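# Lift the long carton onto the raised block by suction

## Task

Place the long carton on top of the raised block with no part of it sticking out past any edge of the block. Leave the short carton exactly where and how it was, since moving it counts against the result. The long carton must stay in place on its own, with no support from the robot. Finish by releasing it and pulling the tool away.

## Robot and tools

Robot: one Doosan M1013 arm with six joints, carrying a vacuum tool with four suction cups. There is a single arm, so every movement argument is one row for that arm. The reference spot is the cup point, the centre of the four cup rims when nothing touches them. The cups point along the cup point's +z axis. In the cup point's own axes the cups sit at x = -35 and +35 mm. The two at y = -70 mm belong to channel a and the two at y = +70 mm to channel b. The tool body reaches 148 mm to either side along that y axis, so allow for it near the short carton.

Scene frame: the origin is on the table top beneath the arm base, +z is up, and +y lies to the left when facing along +x. Results report end_effector_position (metres), end_effector_quat_wxyz, and linear and angular velocities (m/s, rad/s) in this frame. The printed position can be slightly wrong, more so when the arm is stretched out.

execute_actions(actions): actions is a list of actions. Each action is a list of up to 15 rows, and each row runs for one control step of 1/30 s. If fewer than 15 rows are given, the final row repeats for the remaining steps. A row holds 8 numbers, each from -1 to 1: dx, dy, dz, rx, ry, rz, suction_a, suction_b. The first six are an offset, not a pose. They give the target relative to where the cup point was when that action began, expressed in the cup point's own axes rather than the scene axes. For the first action of a call, that starting point is the latest pose shown in a result. Every row in an action is measured from the same start, so rows are not added together. Scale: 1.0 equals 0.6 m for dx, dy, dz and 180 degrees for the rotation. rx, ry, rz form a single rotation vector. An empty list simply returns the current state and images.

Suction values: for each channel, a fraction of full vacuum (full is about 75 kPa below ambient). A value of 0.01 or lower switches that channel off. Each channel keeps its last setting until changed.

Motion limits: on each step the commanded pose is clipped to at most 70 mm and 16 degrees from the measured pose. After an action the arm stops at the last clipped pose, so a large offset needs further actions to finish. When position and orientation cannot both be met, position wins. The 'Hand target' line shows the pose the controller is currently heading for. A 'pose unreachable' line means the clearance check changed or blocked the command. That check treats the base mount as part of the arm.

move(target, speed, blocking): target is one 8-number row with the same layout, scale and cup-point-frame offset meaning. It is measured from the pose in the latest result that shows one. The tool values take effect when the move starts. speed is the top path speed in m/s, from 0.002 to 0.5, default 0.25. Rotation is capped at twice that value in rad/s. The path runs 0.5 to 10 s and stops short if it would take longer. It goes in a straight line without avoiding obstacles, and the real motion can lag, drift or exceed the speed, especially near full reach. The 'move:' line shows how it ended (done, off_target, moving, held, fault) and which limits applied. limits=paced means the sent pose was clipped. limits=held means some steps were blocked, and the arm may surge afterwards. With blocking=false you get a result after 0.5 s. Until a later result shows the move has finished, other moves and actions are refused, so call wait or stop first.

wait(seconds): 0 to 10; the arm holds its last command, and a running move carries on. stop(): brakes a running move, which needs some distance. zoom_image(camera, region): camera is cam_high or cam_wrist; region is [x0, y0, x1, y1] in image pixels, at most 504 by 504, with (0, 0) at the top left. read_manual(section): returns the licence texts ('licences'). finished_scene(scene): pass the current scene number; it cannot be undone, so call it only after the carton rests stably and the tool has moved away.

Cameras: cam_high is a fixed overview camera, and cam_wrist is a fisheye on the tool. Both are 504x504 and calibration data is supplied. The fixed camera's true pose may differ by up to about 2.3 degrees and 9 mm.

Gripping: switch a channel on and press both of its cups fully flat onto a smooth face of the carton. Seams, holes or the carton's edge under a rim will leak. Both channels share one pump, so if an enabled channel has a cup over nothing, the other channel loses vacuum. suction_measured_a and suction_measured_b show the vacuum reached. They stay near 0 without a seal and settle up to 0.17 under the command (0.27 with both channels on). part_present_a and part_present_b switch to 1 at 0.54 and back to 0 below 0.49. Under vacuum the cups shorten, so a held object sits up to about 12 mm nearer the tool. To release, set the carton down on the block first, then turn both channels off, then lift at least 15 mm clear. A cup sealed on the table will pin the tool until its channel is turned off.

Cautions: the arm is stiff. Aiming even slightly beyond a contact, or touching fast, can cause a fault. An outside force of 144 N, or a joint torque at its load limit (waist and shoulder 312, elbow 147, forearm roll and both wrist joints 41.4 N m), halts the arm for 10 s and skips the rest of the call. Approach slowly and stop at contact. Do not drop the carton, slam it down, bump the short carton, or push anything off the table. Loose objects may occasionally get a small push from outside. Results also list joint torques, step readings (HELD marks held-back steps), MOTOR HOT warnings and any fault lines.

Each tool is called after "Call:" by a JSON object that holds its "name" and its "arguments".

## Session

Call:
{"name": "execute_actions", "arguments": {"actions": []}}

Scene clock: 0.00 s.
end_effector_position=(+0.6505, +0.0036, +0.5162) suction_measured_a=0.00 part_present_a=0 suction_measured_b=0.00 part_present_b=0 end_effector_quat_wxyz=(-0.001, +0.704, +0.710, -0.001) end_effector_velocity=(-0.000, -0.000, +0.001) end_effector_angular_velocity=(-0.000, -0.001, +0.000)
Joint positions: [-0.054  0.152  1.527 -0.001  1.464  1.517]
Joint velocities: [-0.    -0.001  0.    -0.     0.    -0.   ]
Joint torques (N m, as the joint torque sensors report them, + toward a larger angle): no reading
Hand target: +0.651, +0.004, +0.516; -0.001, +0.704, +0.710, -0.001

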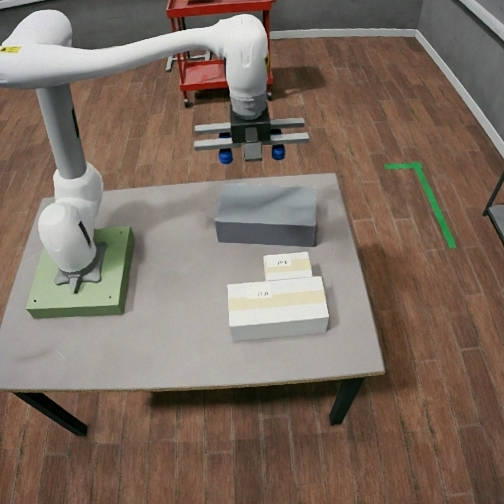

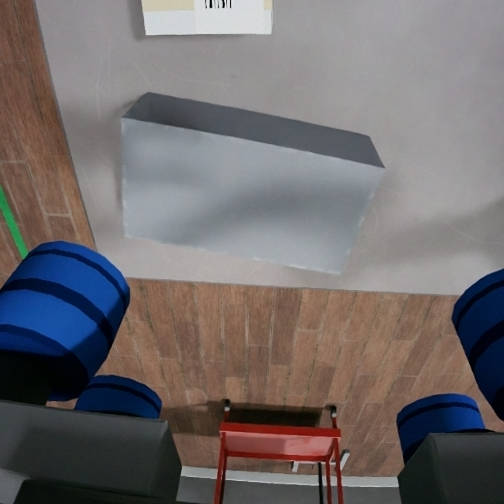

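Call:
{"name": "zoom_image", "arguments": {"camera": "cam_high", "region": [200, 170, 360, 350]}}

Call:
{"name": "move", "arguments": {"target": [-0.5,0.1,0,0,0,0,0,0], "speed": 0.4}}

Region (200, 170, 360, 350) of cam_high's 504x504 image, scaled by 2.800, with more detail than that image has.

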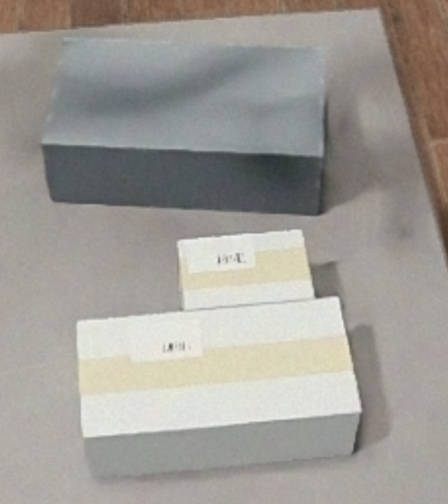

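Scene clock: 7.73 s.
end_effector_position=(+0.7126, -0.2959, +0.5155) suction_measured_a=0.00 part_present_a=0 suction_measured_b=0.00 part_present_b=0 end_effector_quat_wxyz=(-0.002, +0.704, +0.710, -0.000) end_effector_velocity=(-0.000, -0.000, -0.001) end_effector_angular_velocity=(+0.002, +0.003, -0.001)
Joint positions: [-0.446  0.349  1.276 -0.001  1.518  1.126]
Joint velocities: [-0.001  0.001  0.001  0.     0.001 -0.   ]
Joint torques (N m, as the joint torque sensors report them, + toward a larger angle): [  0.05 -83.46 -44.22   4.47  -0.03  -0.2 ]
Hand target: +0.713, -0.296, +0.515; -0.002, +0.704, +0.710, -0.000
Off the commanded pose: 0.000 m, 0 deg.
move: done
camera_calibration (this result's frames):
cam_wrist: T_world_to_cam=[[-0.998038, -0.00915273, -0.0619365, 0.755195], [-0.0447727, 0.795834, 0.603858, 0.00121698], [0.0437642, 0.605446, -0.794682, 0.693741], [0, 0, 0, 1]] pos_world=[0.723406, -0.414079, 0.597343]

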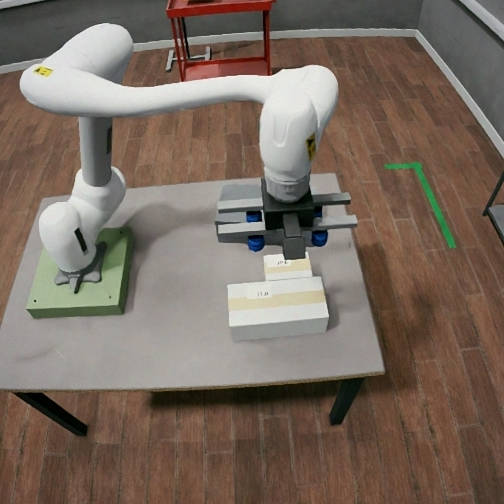

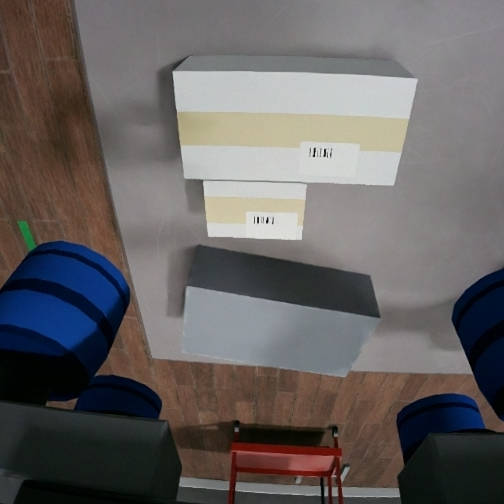

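Call:
{"name": "move", "arguments": {"target": [0.095,-0.018,0.63,0,0,0,0,0], "speed": 0.4}}

Scene clock: 37.77 s.
end_effector_position=(+0.7009, -0.2382, +0.1377) suction_measured_a=0.00 part_present_a=0 suction_measured_b=0.00 part_present_b=0 end_effector_quat_wxyz=(-0.002, +0.704, +0.710, -0.000) end_effector_velocity=(+0.000, -0.000, +0.001) end_effector_angular_velocity=(-0.000, -0.001, -0.001)
Joint positions: [-0.382  0.529  1.744 -0.001  0.87   1.189]
Joint velocities: [-0.    -0.001 -0.     0.     0.001  0.001]
Joint torques (N m, as the joint torque sensors report them, + toward a larger angle): [  2.5  -85.13 -34.68   3.14   0.21  -0.25]
Hand target: +0.701, -0.238, +0.138; -0.002, +0.704, +0.710, -0.000
Off the commanded pose: 0.001 m, 0 deg.
move: done
camera_calibration (this result's frames):
cam_wrist: T_world_to_cam=[[-0.998019, -0.00973671, -0.0621604, 0.720536], [-0.0453763, 0.795773, 0.603893, 0.183301], [0.0435856, 0.605517, -0.794638, 0.359188], [0, 0, 0, 1]] pos_world=[0.71177, -0.356344, 0.219519]

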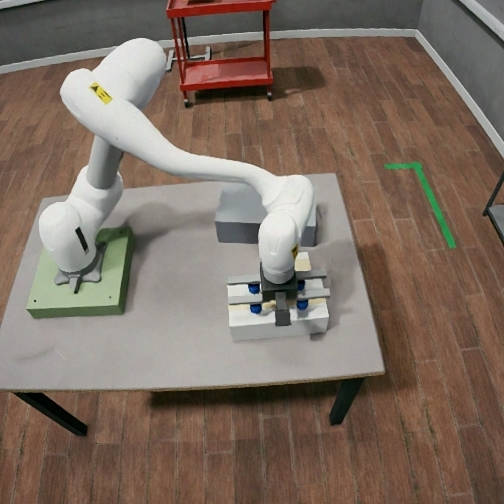

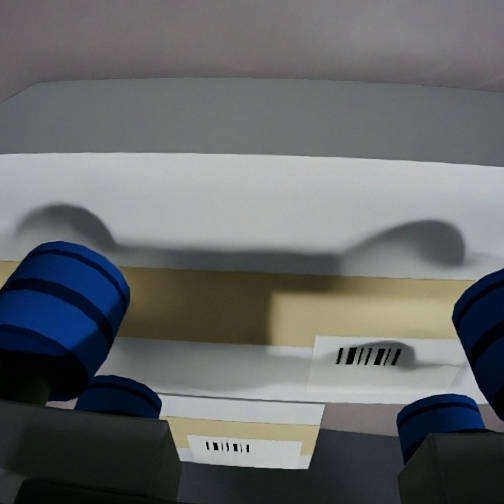

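Call:
{"name": "move", "arguments": {"target": [0,0,0.06,0,0,0,1,1], "speed": 0.04}}

Scene clock: 45.13 s.
end_effector_position=(+0.7008, -0.2380, +0.1016) suction_measured_a=0.29 part_present_a=0 suction_measured_b=0.29 part_present_b=0 end_effector_quat_wxyz=(-0.002, +0.704, +0.710, -0.000) end_effector_velocity=(-0.000, +0.000, -0.001) end_effector_angular_velocity=(+0.000, +0.001, +0.000)
Joint positions: [-0.382  0.568  1.76  -0.001  0.814  1.189]
Joint velocities: [-0.     0.001  0.001  0.    -0.001 -0.001]
Joint torques (N m, as the joint torque sensors report them, + toward a larger angle): [   4.34 -100.48  -38.37    3.63   -0.36   -0.18]
Hand target: +0.701, -0.238, +0.102; -0.002, +0.704, +0.710, -0.000
Off the commanded pose: 0.000 m, 0 deg.
move: done
camera_calibration (this result's frames):
cam_wrist: T_world_to_cam=[[-0.998025, -0.00978447, -0.0620507, 0.718164], [-0.0453515, 0.795722, 0.603961, 0.204941], [0.0434657, 0.605583, -0.794595, 0.330564], [0, 0, 0, 1]] pos_world=[0.711672, -0.356234, 0.183451]

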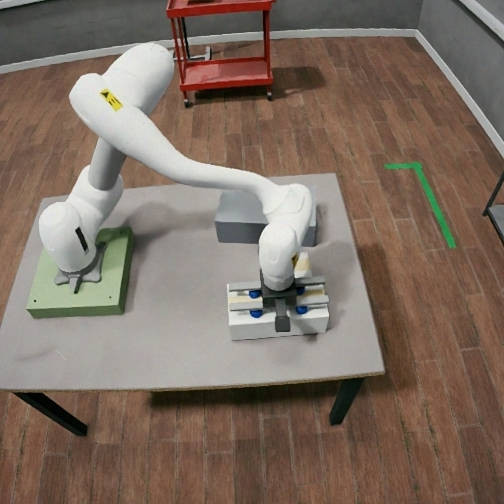

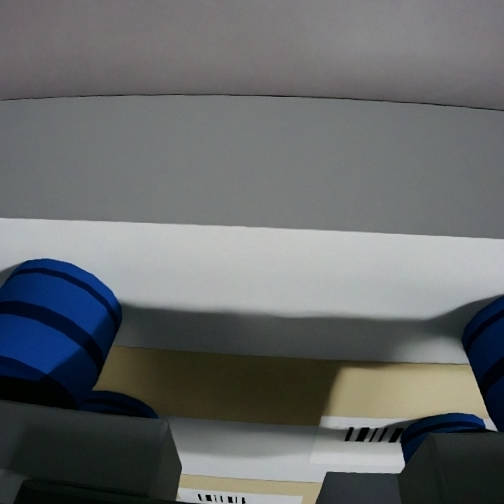

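Call:
{"name": "move", "arguments": {"target": [0,0,0.01,0,0,0,1,1], "speed": 0.02}}

Call:
{"name": "wait", "arguments": {"seconds": 1}}

Scene clock: 50.63 s.
end_effector_position=(+0.7008, -0.2380, +0.0956) suction_measured_a=0.80 part_present_a=1 suction_measured_b=0.80 part_present_b=1 end_effector_quat_wxyz=(-0.002, +0.704, +0.710, -0.000) end_effector_velocity=(-0.000, +0.000, -0.000) end_effector_angular_velocity=(+0.001, -0.001, -0.000)
Joint positions: [-0.382  0.575  1.763 -0.001  0.805  1.189]
Joint velocities: [ 0.    -0.     0.     0.001 -0.001 -0.   ]
Joint torques (N m, as the joint torque sensors report them, + toward a larger angle): [   1.91 -102.05  -37.08    3.09   -0.13   -0.09]
Hand target: +0.701, -0.238, +0.096; -0.002, +0.704, +0.710, -0.000
Off the commanded pose: 0.000 m, 0 deg.
move: done
camera_calibration (this result's frames):
cam_wrist: T_world_to_cam=[[-0.998024, -0.0097779, -0.0620741, 0.717796], [-0.0453609, 0.795716, 0.603969, 0.208549], [0.0434878, 0.605591, -0.794587, 0.325786], [0, 0, 0, 1]] pos_world=[0.711669, -0.35622, 0.177465]

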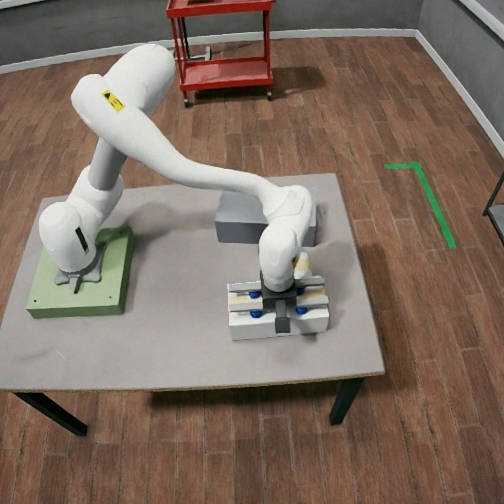

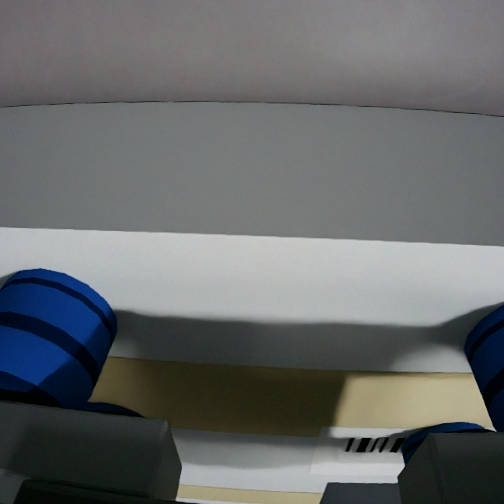

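Scene clock: 51.63 s.
end_effector_position=(+0.7008, -0.2380, +0.0956) suction_measured_a=0.80 part_present_a=1 suction_measured_b=0.80 part_present_b=1 end_effector_quat_wxyz=(-0.002, +0.704, +0.710, -0.000) end_effector_velocity=(+0.000, -0.000, +0.000) end_effector_angular_velocity=(-0.000, -0.001, -0.001)
Joint positions: [-0.382  0.575  1.763 -0.001  0.805  1.189]
Joint velocities: [-0.     0.    -0.001  0.    -0.     0.001]
Joint torques (N m, as the joint torque sensors report them, + toward a larger angle): [  2.39 -99.25 -37.87   3.18   0.    -0.18]
Hand target: +0.701, -0.238, +0.096; -0.002, +0.704, +0.710, -0.000
Off the commanded pose: 0.000 m, 0 deg.
wait: 1.00 s; at rest by 0.17 s
camera_calibration (this result's frames):
cam_wrist: T_world_to_cam=[[-0.998025, -0.00977755, -0.0620576, 0.717786], [-0.0453509, 0.795712, 0.603975, 0.208548], [0.0434746, 0.605596, -0.794584, 0.325781], [0, 0, 0, 1]] pos_world=[0.711663, -0.356218, 0.177447]

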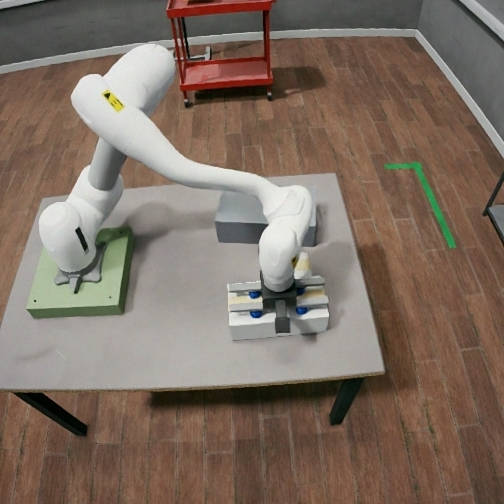

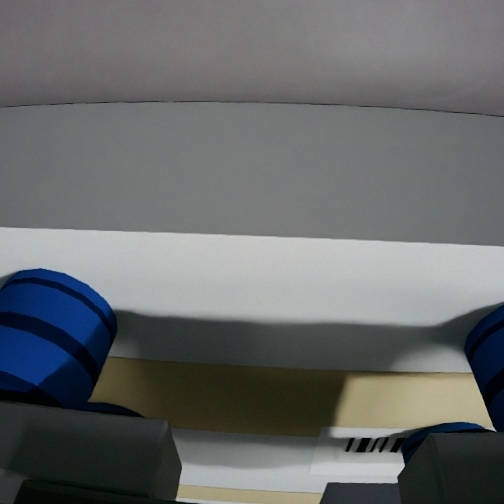

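Call:
{"name": "move", "arguments": {"target": [-0.008,0,-0.24,0,0,0,1,1], "speed": 0.15}}

Call:
{"name": "move", "arguments": {"target": [0.695,0.007,0,0,0,0.053,1,1], "speed": 0.3}}

Scene clock: 59.73 s.
end_effector_position=(+0.7010, -0.2431, +0.2396) suction_measured_a=0.80 part_present_a=1 suction_measured_b=0.80 part_present_b=1 end_effector_quat_wxyz=(-0.002, +0.704, +0.710, -0.000) end_effector_velocity=(+0.000, -0.000, +0.000) end_effector_angular_velocity=(-0.001, -0.001, -0.000)
Joint positions: [-0.388  0.435  1.674 -0.001  1.035  1.183]
Joint velocities: [ 0.    -0.001  0.    -0.    -0.001  0.   ]
Joint torques (N m, as the joint torque sensors report them, + toward a larger angle): [  2.61 -92.18 -46.38   3.95  -0.07  -0.42]
Hand target: +0.701, -0.243, +0.240; -0.002, +0.704, +0.710, -0.000
Off the commanded pose: 0.000 m, 0 deg.
move: done
camera_calibration (this result's frames):
cam_wrist: T_world_to_cam=[[-0.998034, -0.00956864, -0.0619446, 0.726924], [-0.045114, 0.795749, 0.603943, 0.125536], [0.0435134, 0.60555, -0.794616, 0.443226], [0, 0, 0, 1]] pos_world=[0.711871, -0.361335, 0.321407]

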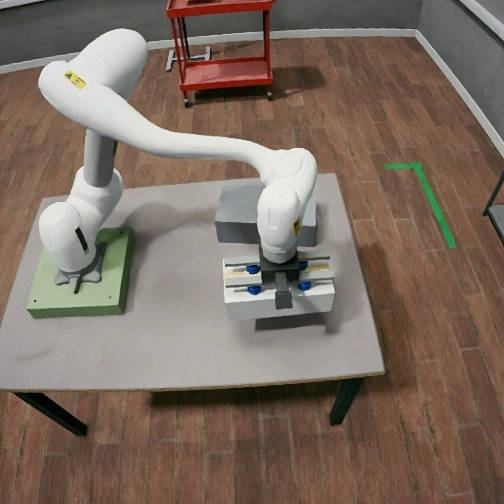

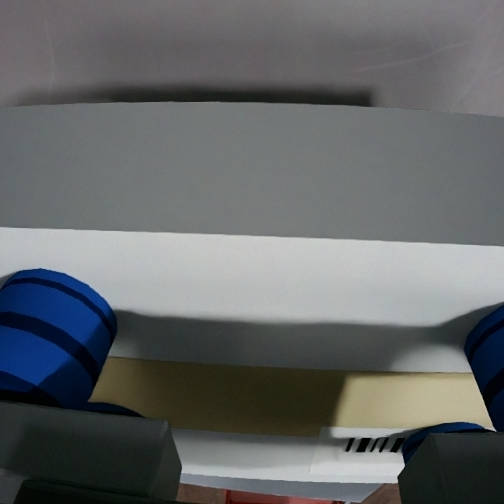

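Scene clock: 61.57 s.
end_effector_position=(+0.7023, +0.1737, +0.2405) suction_measured_a=0.80 part_present_a=1 suction_measured_b=0.80 part_present_b=1 end_effector_quat_wxyz=(-0.001, +0.761, +0.649, -0.001) end_effector_velocity=(+0.000, +0.001, +0.000) end_effector_angular_velocity=(+0.000, -0.002, +0.000)
Joint positions: [ 0.187  0.409  1.713 -0.001  1.022  1.925]
Joint velocities: [ 0.001 -0.    -0.    -0.    -0.001  0.   ]
Joint torques (N m, as the joint torque sensors report them, + toward a larger angle): [  2.2  -91.34 -45.84   3.74   0.1   -0.24]
Hand target: +0.702, +0.174, +0.240; -0.001, +0.761, +0.649, -0.001
Off the commanded pose: 0.001 m, 0 deg.
move: done
camera_calibration (this result's frames):
cam_wrist: T_world_to_cam=[[-0.985808, 0.155922, -0.062212, 0.694989], [0.0874016, 0.7931, 0.602788, -0.298995], [0.143328, 0.588796, -0.795472, 0.124432], [0, 0, 0, 1]] pos_world=[0.693424, 0.0555036, 0.322449]

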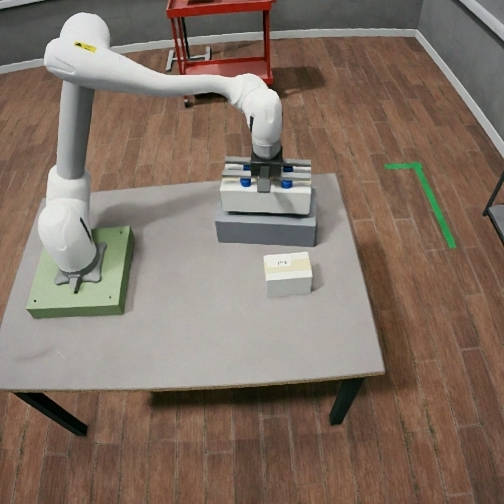

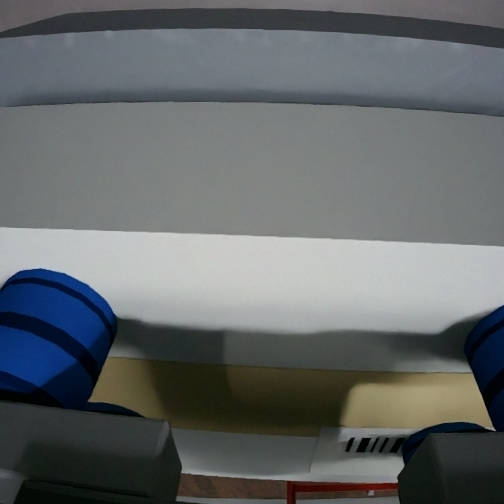

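Call:
{"name": "move", "arguments": {"target": [0,0,0.066,0,0,0,1,1], "speed": 0.03}}

Call:
{"name": "zoom_image", "arguments": {"camera": "cam_high", "region": [200, 140, 340, 260]}}

Scene clock: 78.57 s.
end_effector_position=(+0.7026, +0.1739, +0.2115) suction_measured_a=0.80 part_present_a=1 suction_measured_b=0.80 part_present_b=1 end_effector_quat_wxyz=(-0.001, +0.761, +0.649, -0.000) end_effector_velocity=(+0.001, +0.000, +0.002) end_effector_angular_velocity=(+0.001, -0.003, -0.000)
Joint positions: [ 0.187  0.435  1.735 -0.001  0.972  1.925]
Joint velocities: [ 0.    -0.002 -0.002  0.     0.001  0.   ]
Joint torques (N m, as the joint torque sensors report them, + toward a larger angle): [  0.12 -57.   -28.59   4.59  -0.7   -0.73]
Hand target: +0.703, +0.174, +0.211; -0.001, +0.761, +0.649, -0.000
Off the commanded pose: 0.011 m, 0 deg.
FORCE FAULT: contact force on the arm reached its limit, and the arm stopped for 10 seconds. The contact can be on any part of the arm, not only on its tool. That time counts as 20 of the actions that you can send in this scene. The arm's remaining commands of this call were not run. The arm holds still and accepts commands again. Move the arm away from the contact; if what it grips holds it there, let go first. Pushing or pulling that hard again can fault the arm again.
move: fault
camera_calibration (this result's frames):
cam_wrist: T_world_to_cam=[[-0.985729, 0.155811, -0.0637248, 0.693704], [0.0863465, 0.792945, 0.603144, -0.280976], [0.144507, 0.589034, -0.795083, 0.100273], [0, 0, 0, 1]] pos_world=[0.693576, 0.0556478, 0.293401]

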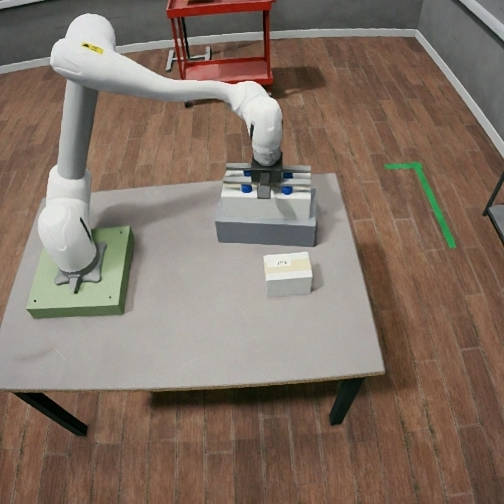

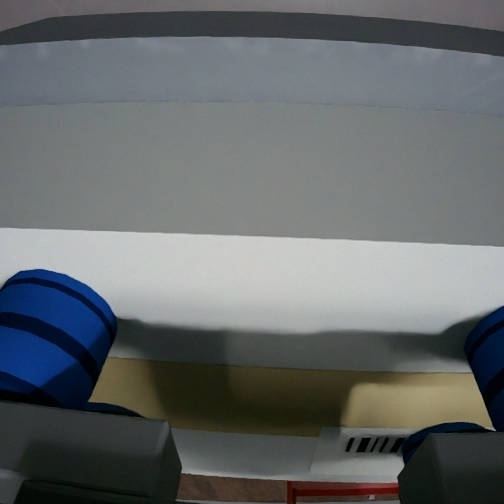

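Region (200, 140, 340, 260) of cam_high's 504x504 image, scaled by 3.600, with more detail than that image has; it fills the top 432 rows of this view, and the rest is white.

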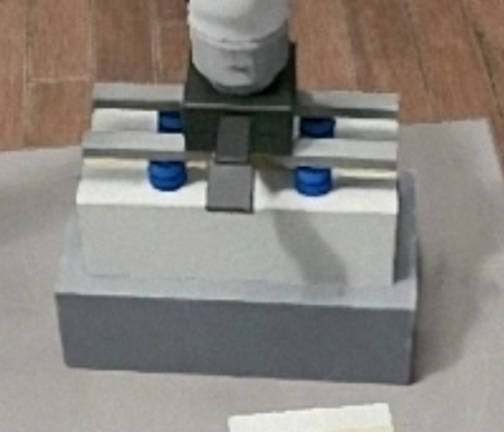

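Call:
{"name": "execute_actions", "arguments": {"actions": [[[0,0,-0.003,0,0,0,0,0]]]}}

Call:
{"name": "move", "arguments": {"target": [0,0,-0.06,0,0,0,0,0], "speed": 0.1}}

Call:
{"name": "move", "arguments": {"target": [0.3,0,-0.45,0,0,0,0,0], "speed": 0.4}}

Scene clock: 90.00 s.
end_effector_position=(+0.7027, +0.1739, +0.2135) suction_measured_a=0.00 part_present_a=0 suction_measured_b=0.00 part_present_b=0 end_effector_quat_wxyz=(-0.001, +0.761, +0.649, +0.000) end_effector_velocity=(-0.000, -0.000, -0.001) end_effector_angular_velocity=(+0.000, +0.001, -0.001)
Joint positions: [ 0.187  0.433  1.733 -0.001  0.975  1.925]
Joint velocities: [-0.     0.     0.001  0.001  0.     0.   ]
Joint torques (N m, as the joint torque sensors report them, + toward a larger angle): [  2.26 -51.02 -16.74   3.72  -0.17  -0.46]
Hand target: +0.703, +0.174, +0.213; -0.001, +0.761, +0.649, -0.000
Off the commanded pose: 0.000 m, 0 deg.
Step readings (end_effector_position):
0: (+0.7026, +0.1739, +0.2115)
1: (+0.7025, +0.1739, +0.2115)
2: (+0.7025, +0.1739, +0.2120)
4: (+0.7026, +0.1739, +0.2132)
8: (+0.7027, +0.1739, +0.2135)
15: end_effector_position above
camera_calibration (this result's frames):
cam_wrist: T_world_to_cam=[[-0.985705, 0.155818, -0.0640783, 0.694013], [0.0861257, 0.792902, 0.603232, -0.282074], [0.144803, 0.589091, -0.794987, 0.101605], [0, 0, 0, 1]] pos_world=[0.693673, 0.0556624, 0.295402]

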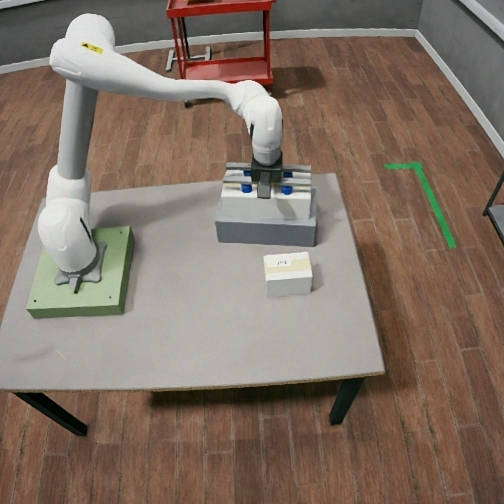

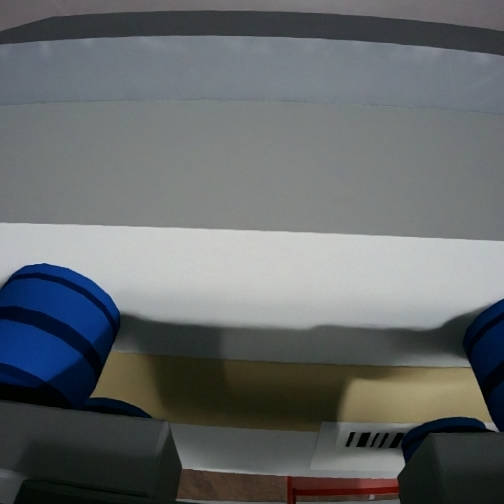

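Scene clock: 90.73 s.
end_effector_position=(+0.7027, +0.1738, +0.2494) suction_measured_a=0.00 part_present_a=0 suction_measured_b=0.00 part_present_b=0 end_effector_quat_wxyz=(-0.001, +0.761, +0.649, +0.000) end_effector_velocity=(+0.000, +0.000, +0.001) end_effector_angular_velocity=(+0.001, -0.001, +0.001)
Joint positions: [ 0.187  0.401  1.705 -0.001  1.035  1.925]
Joint velocities: [ 0.    -0.001 -0.002  0.001  0.002 -0.001]
Joint torques (N m, as the joint torque sensors report them, + toward a larger angle): [  3.15 -81.33 -39.89   3.72   0.22  -0.19]
Hand target: +0.703, +0.174, +0.249; -0.001, +0.761, +0.649, +0.000
Off the commanded pose: 0.000 m, 0 deg.
move: done
camera_calibration (this result's frames):
cam_wrist: T_world_to_cam=[[-0.985701, 0.155864, -0.0640346, 0.696283], [0.086195, 0.792923, 0.603195, -0.303731], [0.144791, 0.58905, -0.795019, 0.130273], [0, 0, 0, 1]] pos_world=[0.693644, 0.0555731, 0.331365]

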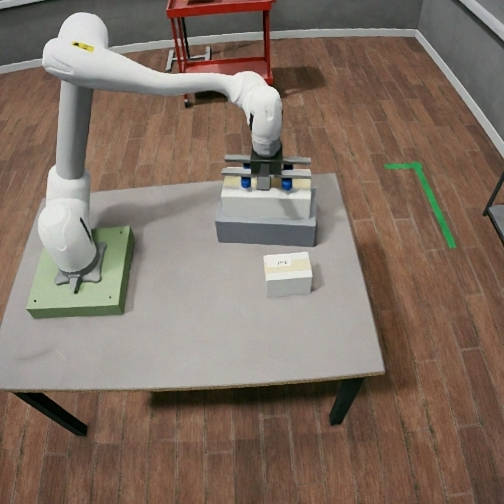

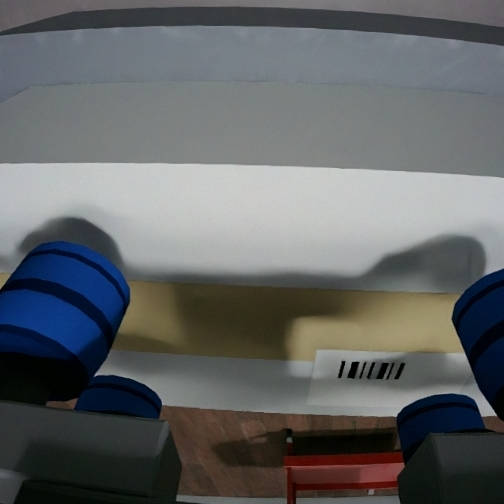

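Scene clock: 92.03 s.
end_effector_position=(+0.7311, +0.3509, +0.5198) suction_measured_a=0.00 part_present_a=0 suction_measured_b=0.00 part_present_b=0 end_effector_quat_wxyz=(-0.000, +0.761, +0.649, +0.000) end_effector_velocity=(+0.000, +0.000, +0.001) end_effector_angular_velocity=(+0.000, +0.000, -0.000)
Joint positions: [ 0.398  0.417  1.174 -0.001  1.55   2.136]
Joint velocities: [ 0.     0.    -0.001  0.     0.001  0.001]
Joint torques (N m, as the joint torque sensors report them, + toward a larger angle): [  3.36 -85.07 -45.13   4.45  -0.05  -0.45]
Hand target: +0.731, +0.351, +0.520; -0.000, +0.761, +0.649, +0.000
Off the commanded pose: 0.000 m, 0 deg.
move: done
camera_calibration (this result's frames):
cam_wrist: T_world_to_cam=[[-0.985601, 0.156345, -0.0643987, 0.714025], [0.0864301, 0.793166, 0.602841, -0.609701], [0.14533, 0.588594, -0.795258, 0.236707], [0, 0, 0, 1]] pos_world=[0.722039, 0.232635, 0.601778]

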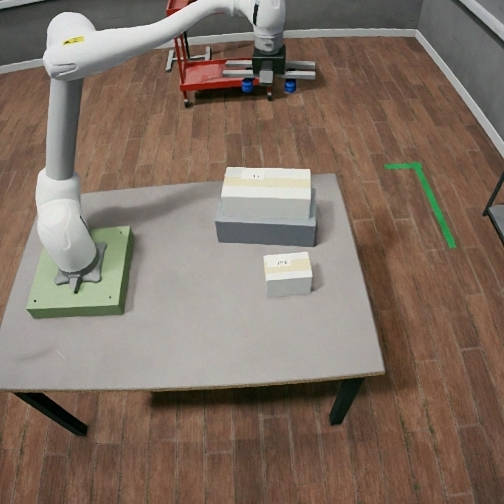

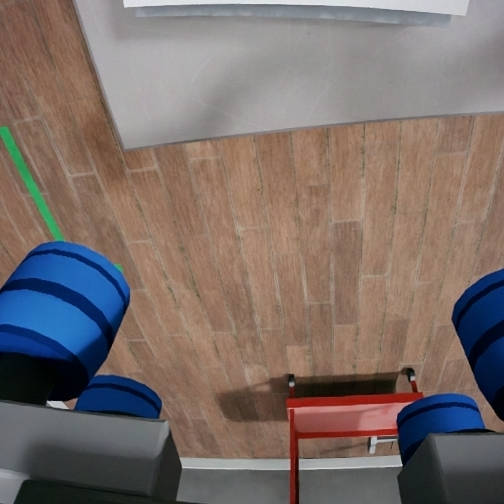

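The block's top edge is visible behind the carton, so the carton isn't overhanging.

Call:
{"name": "finished_scene", "arguments": {"scene": 1}}

The scene is finished: the task was done.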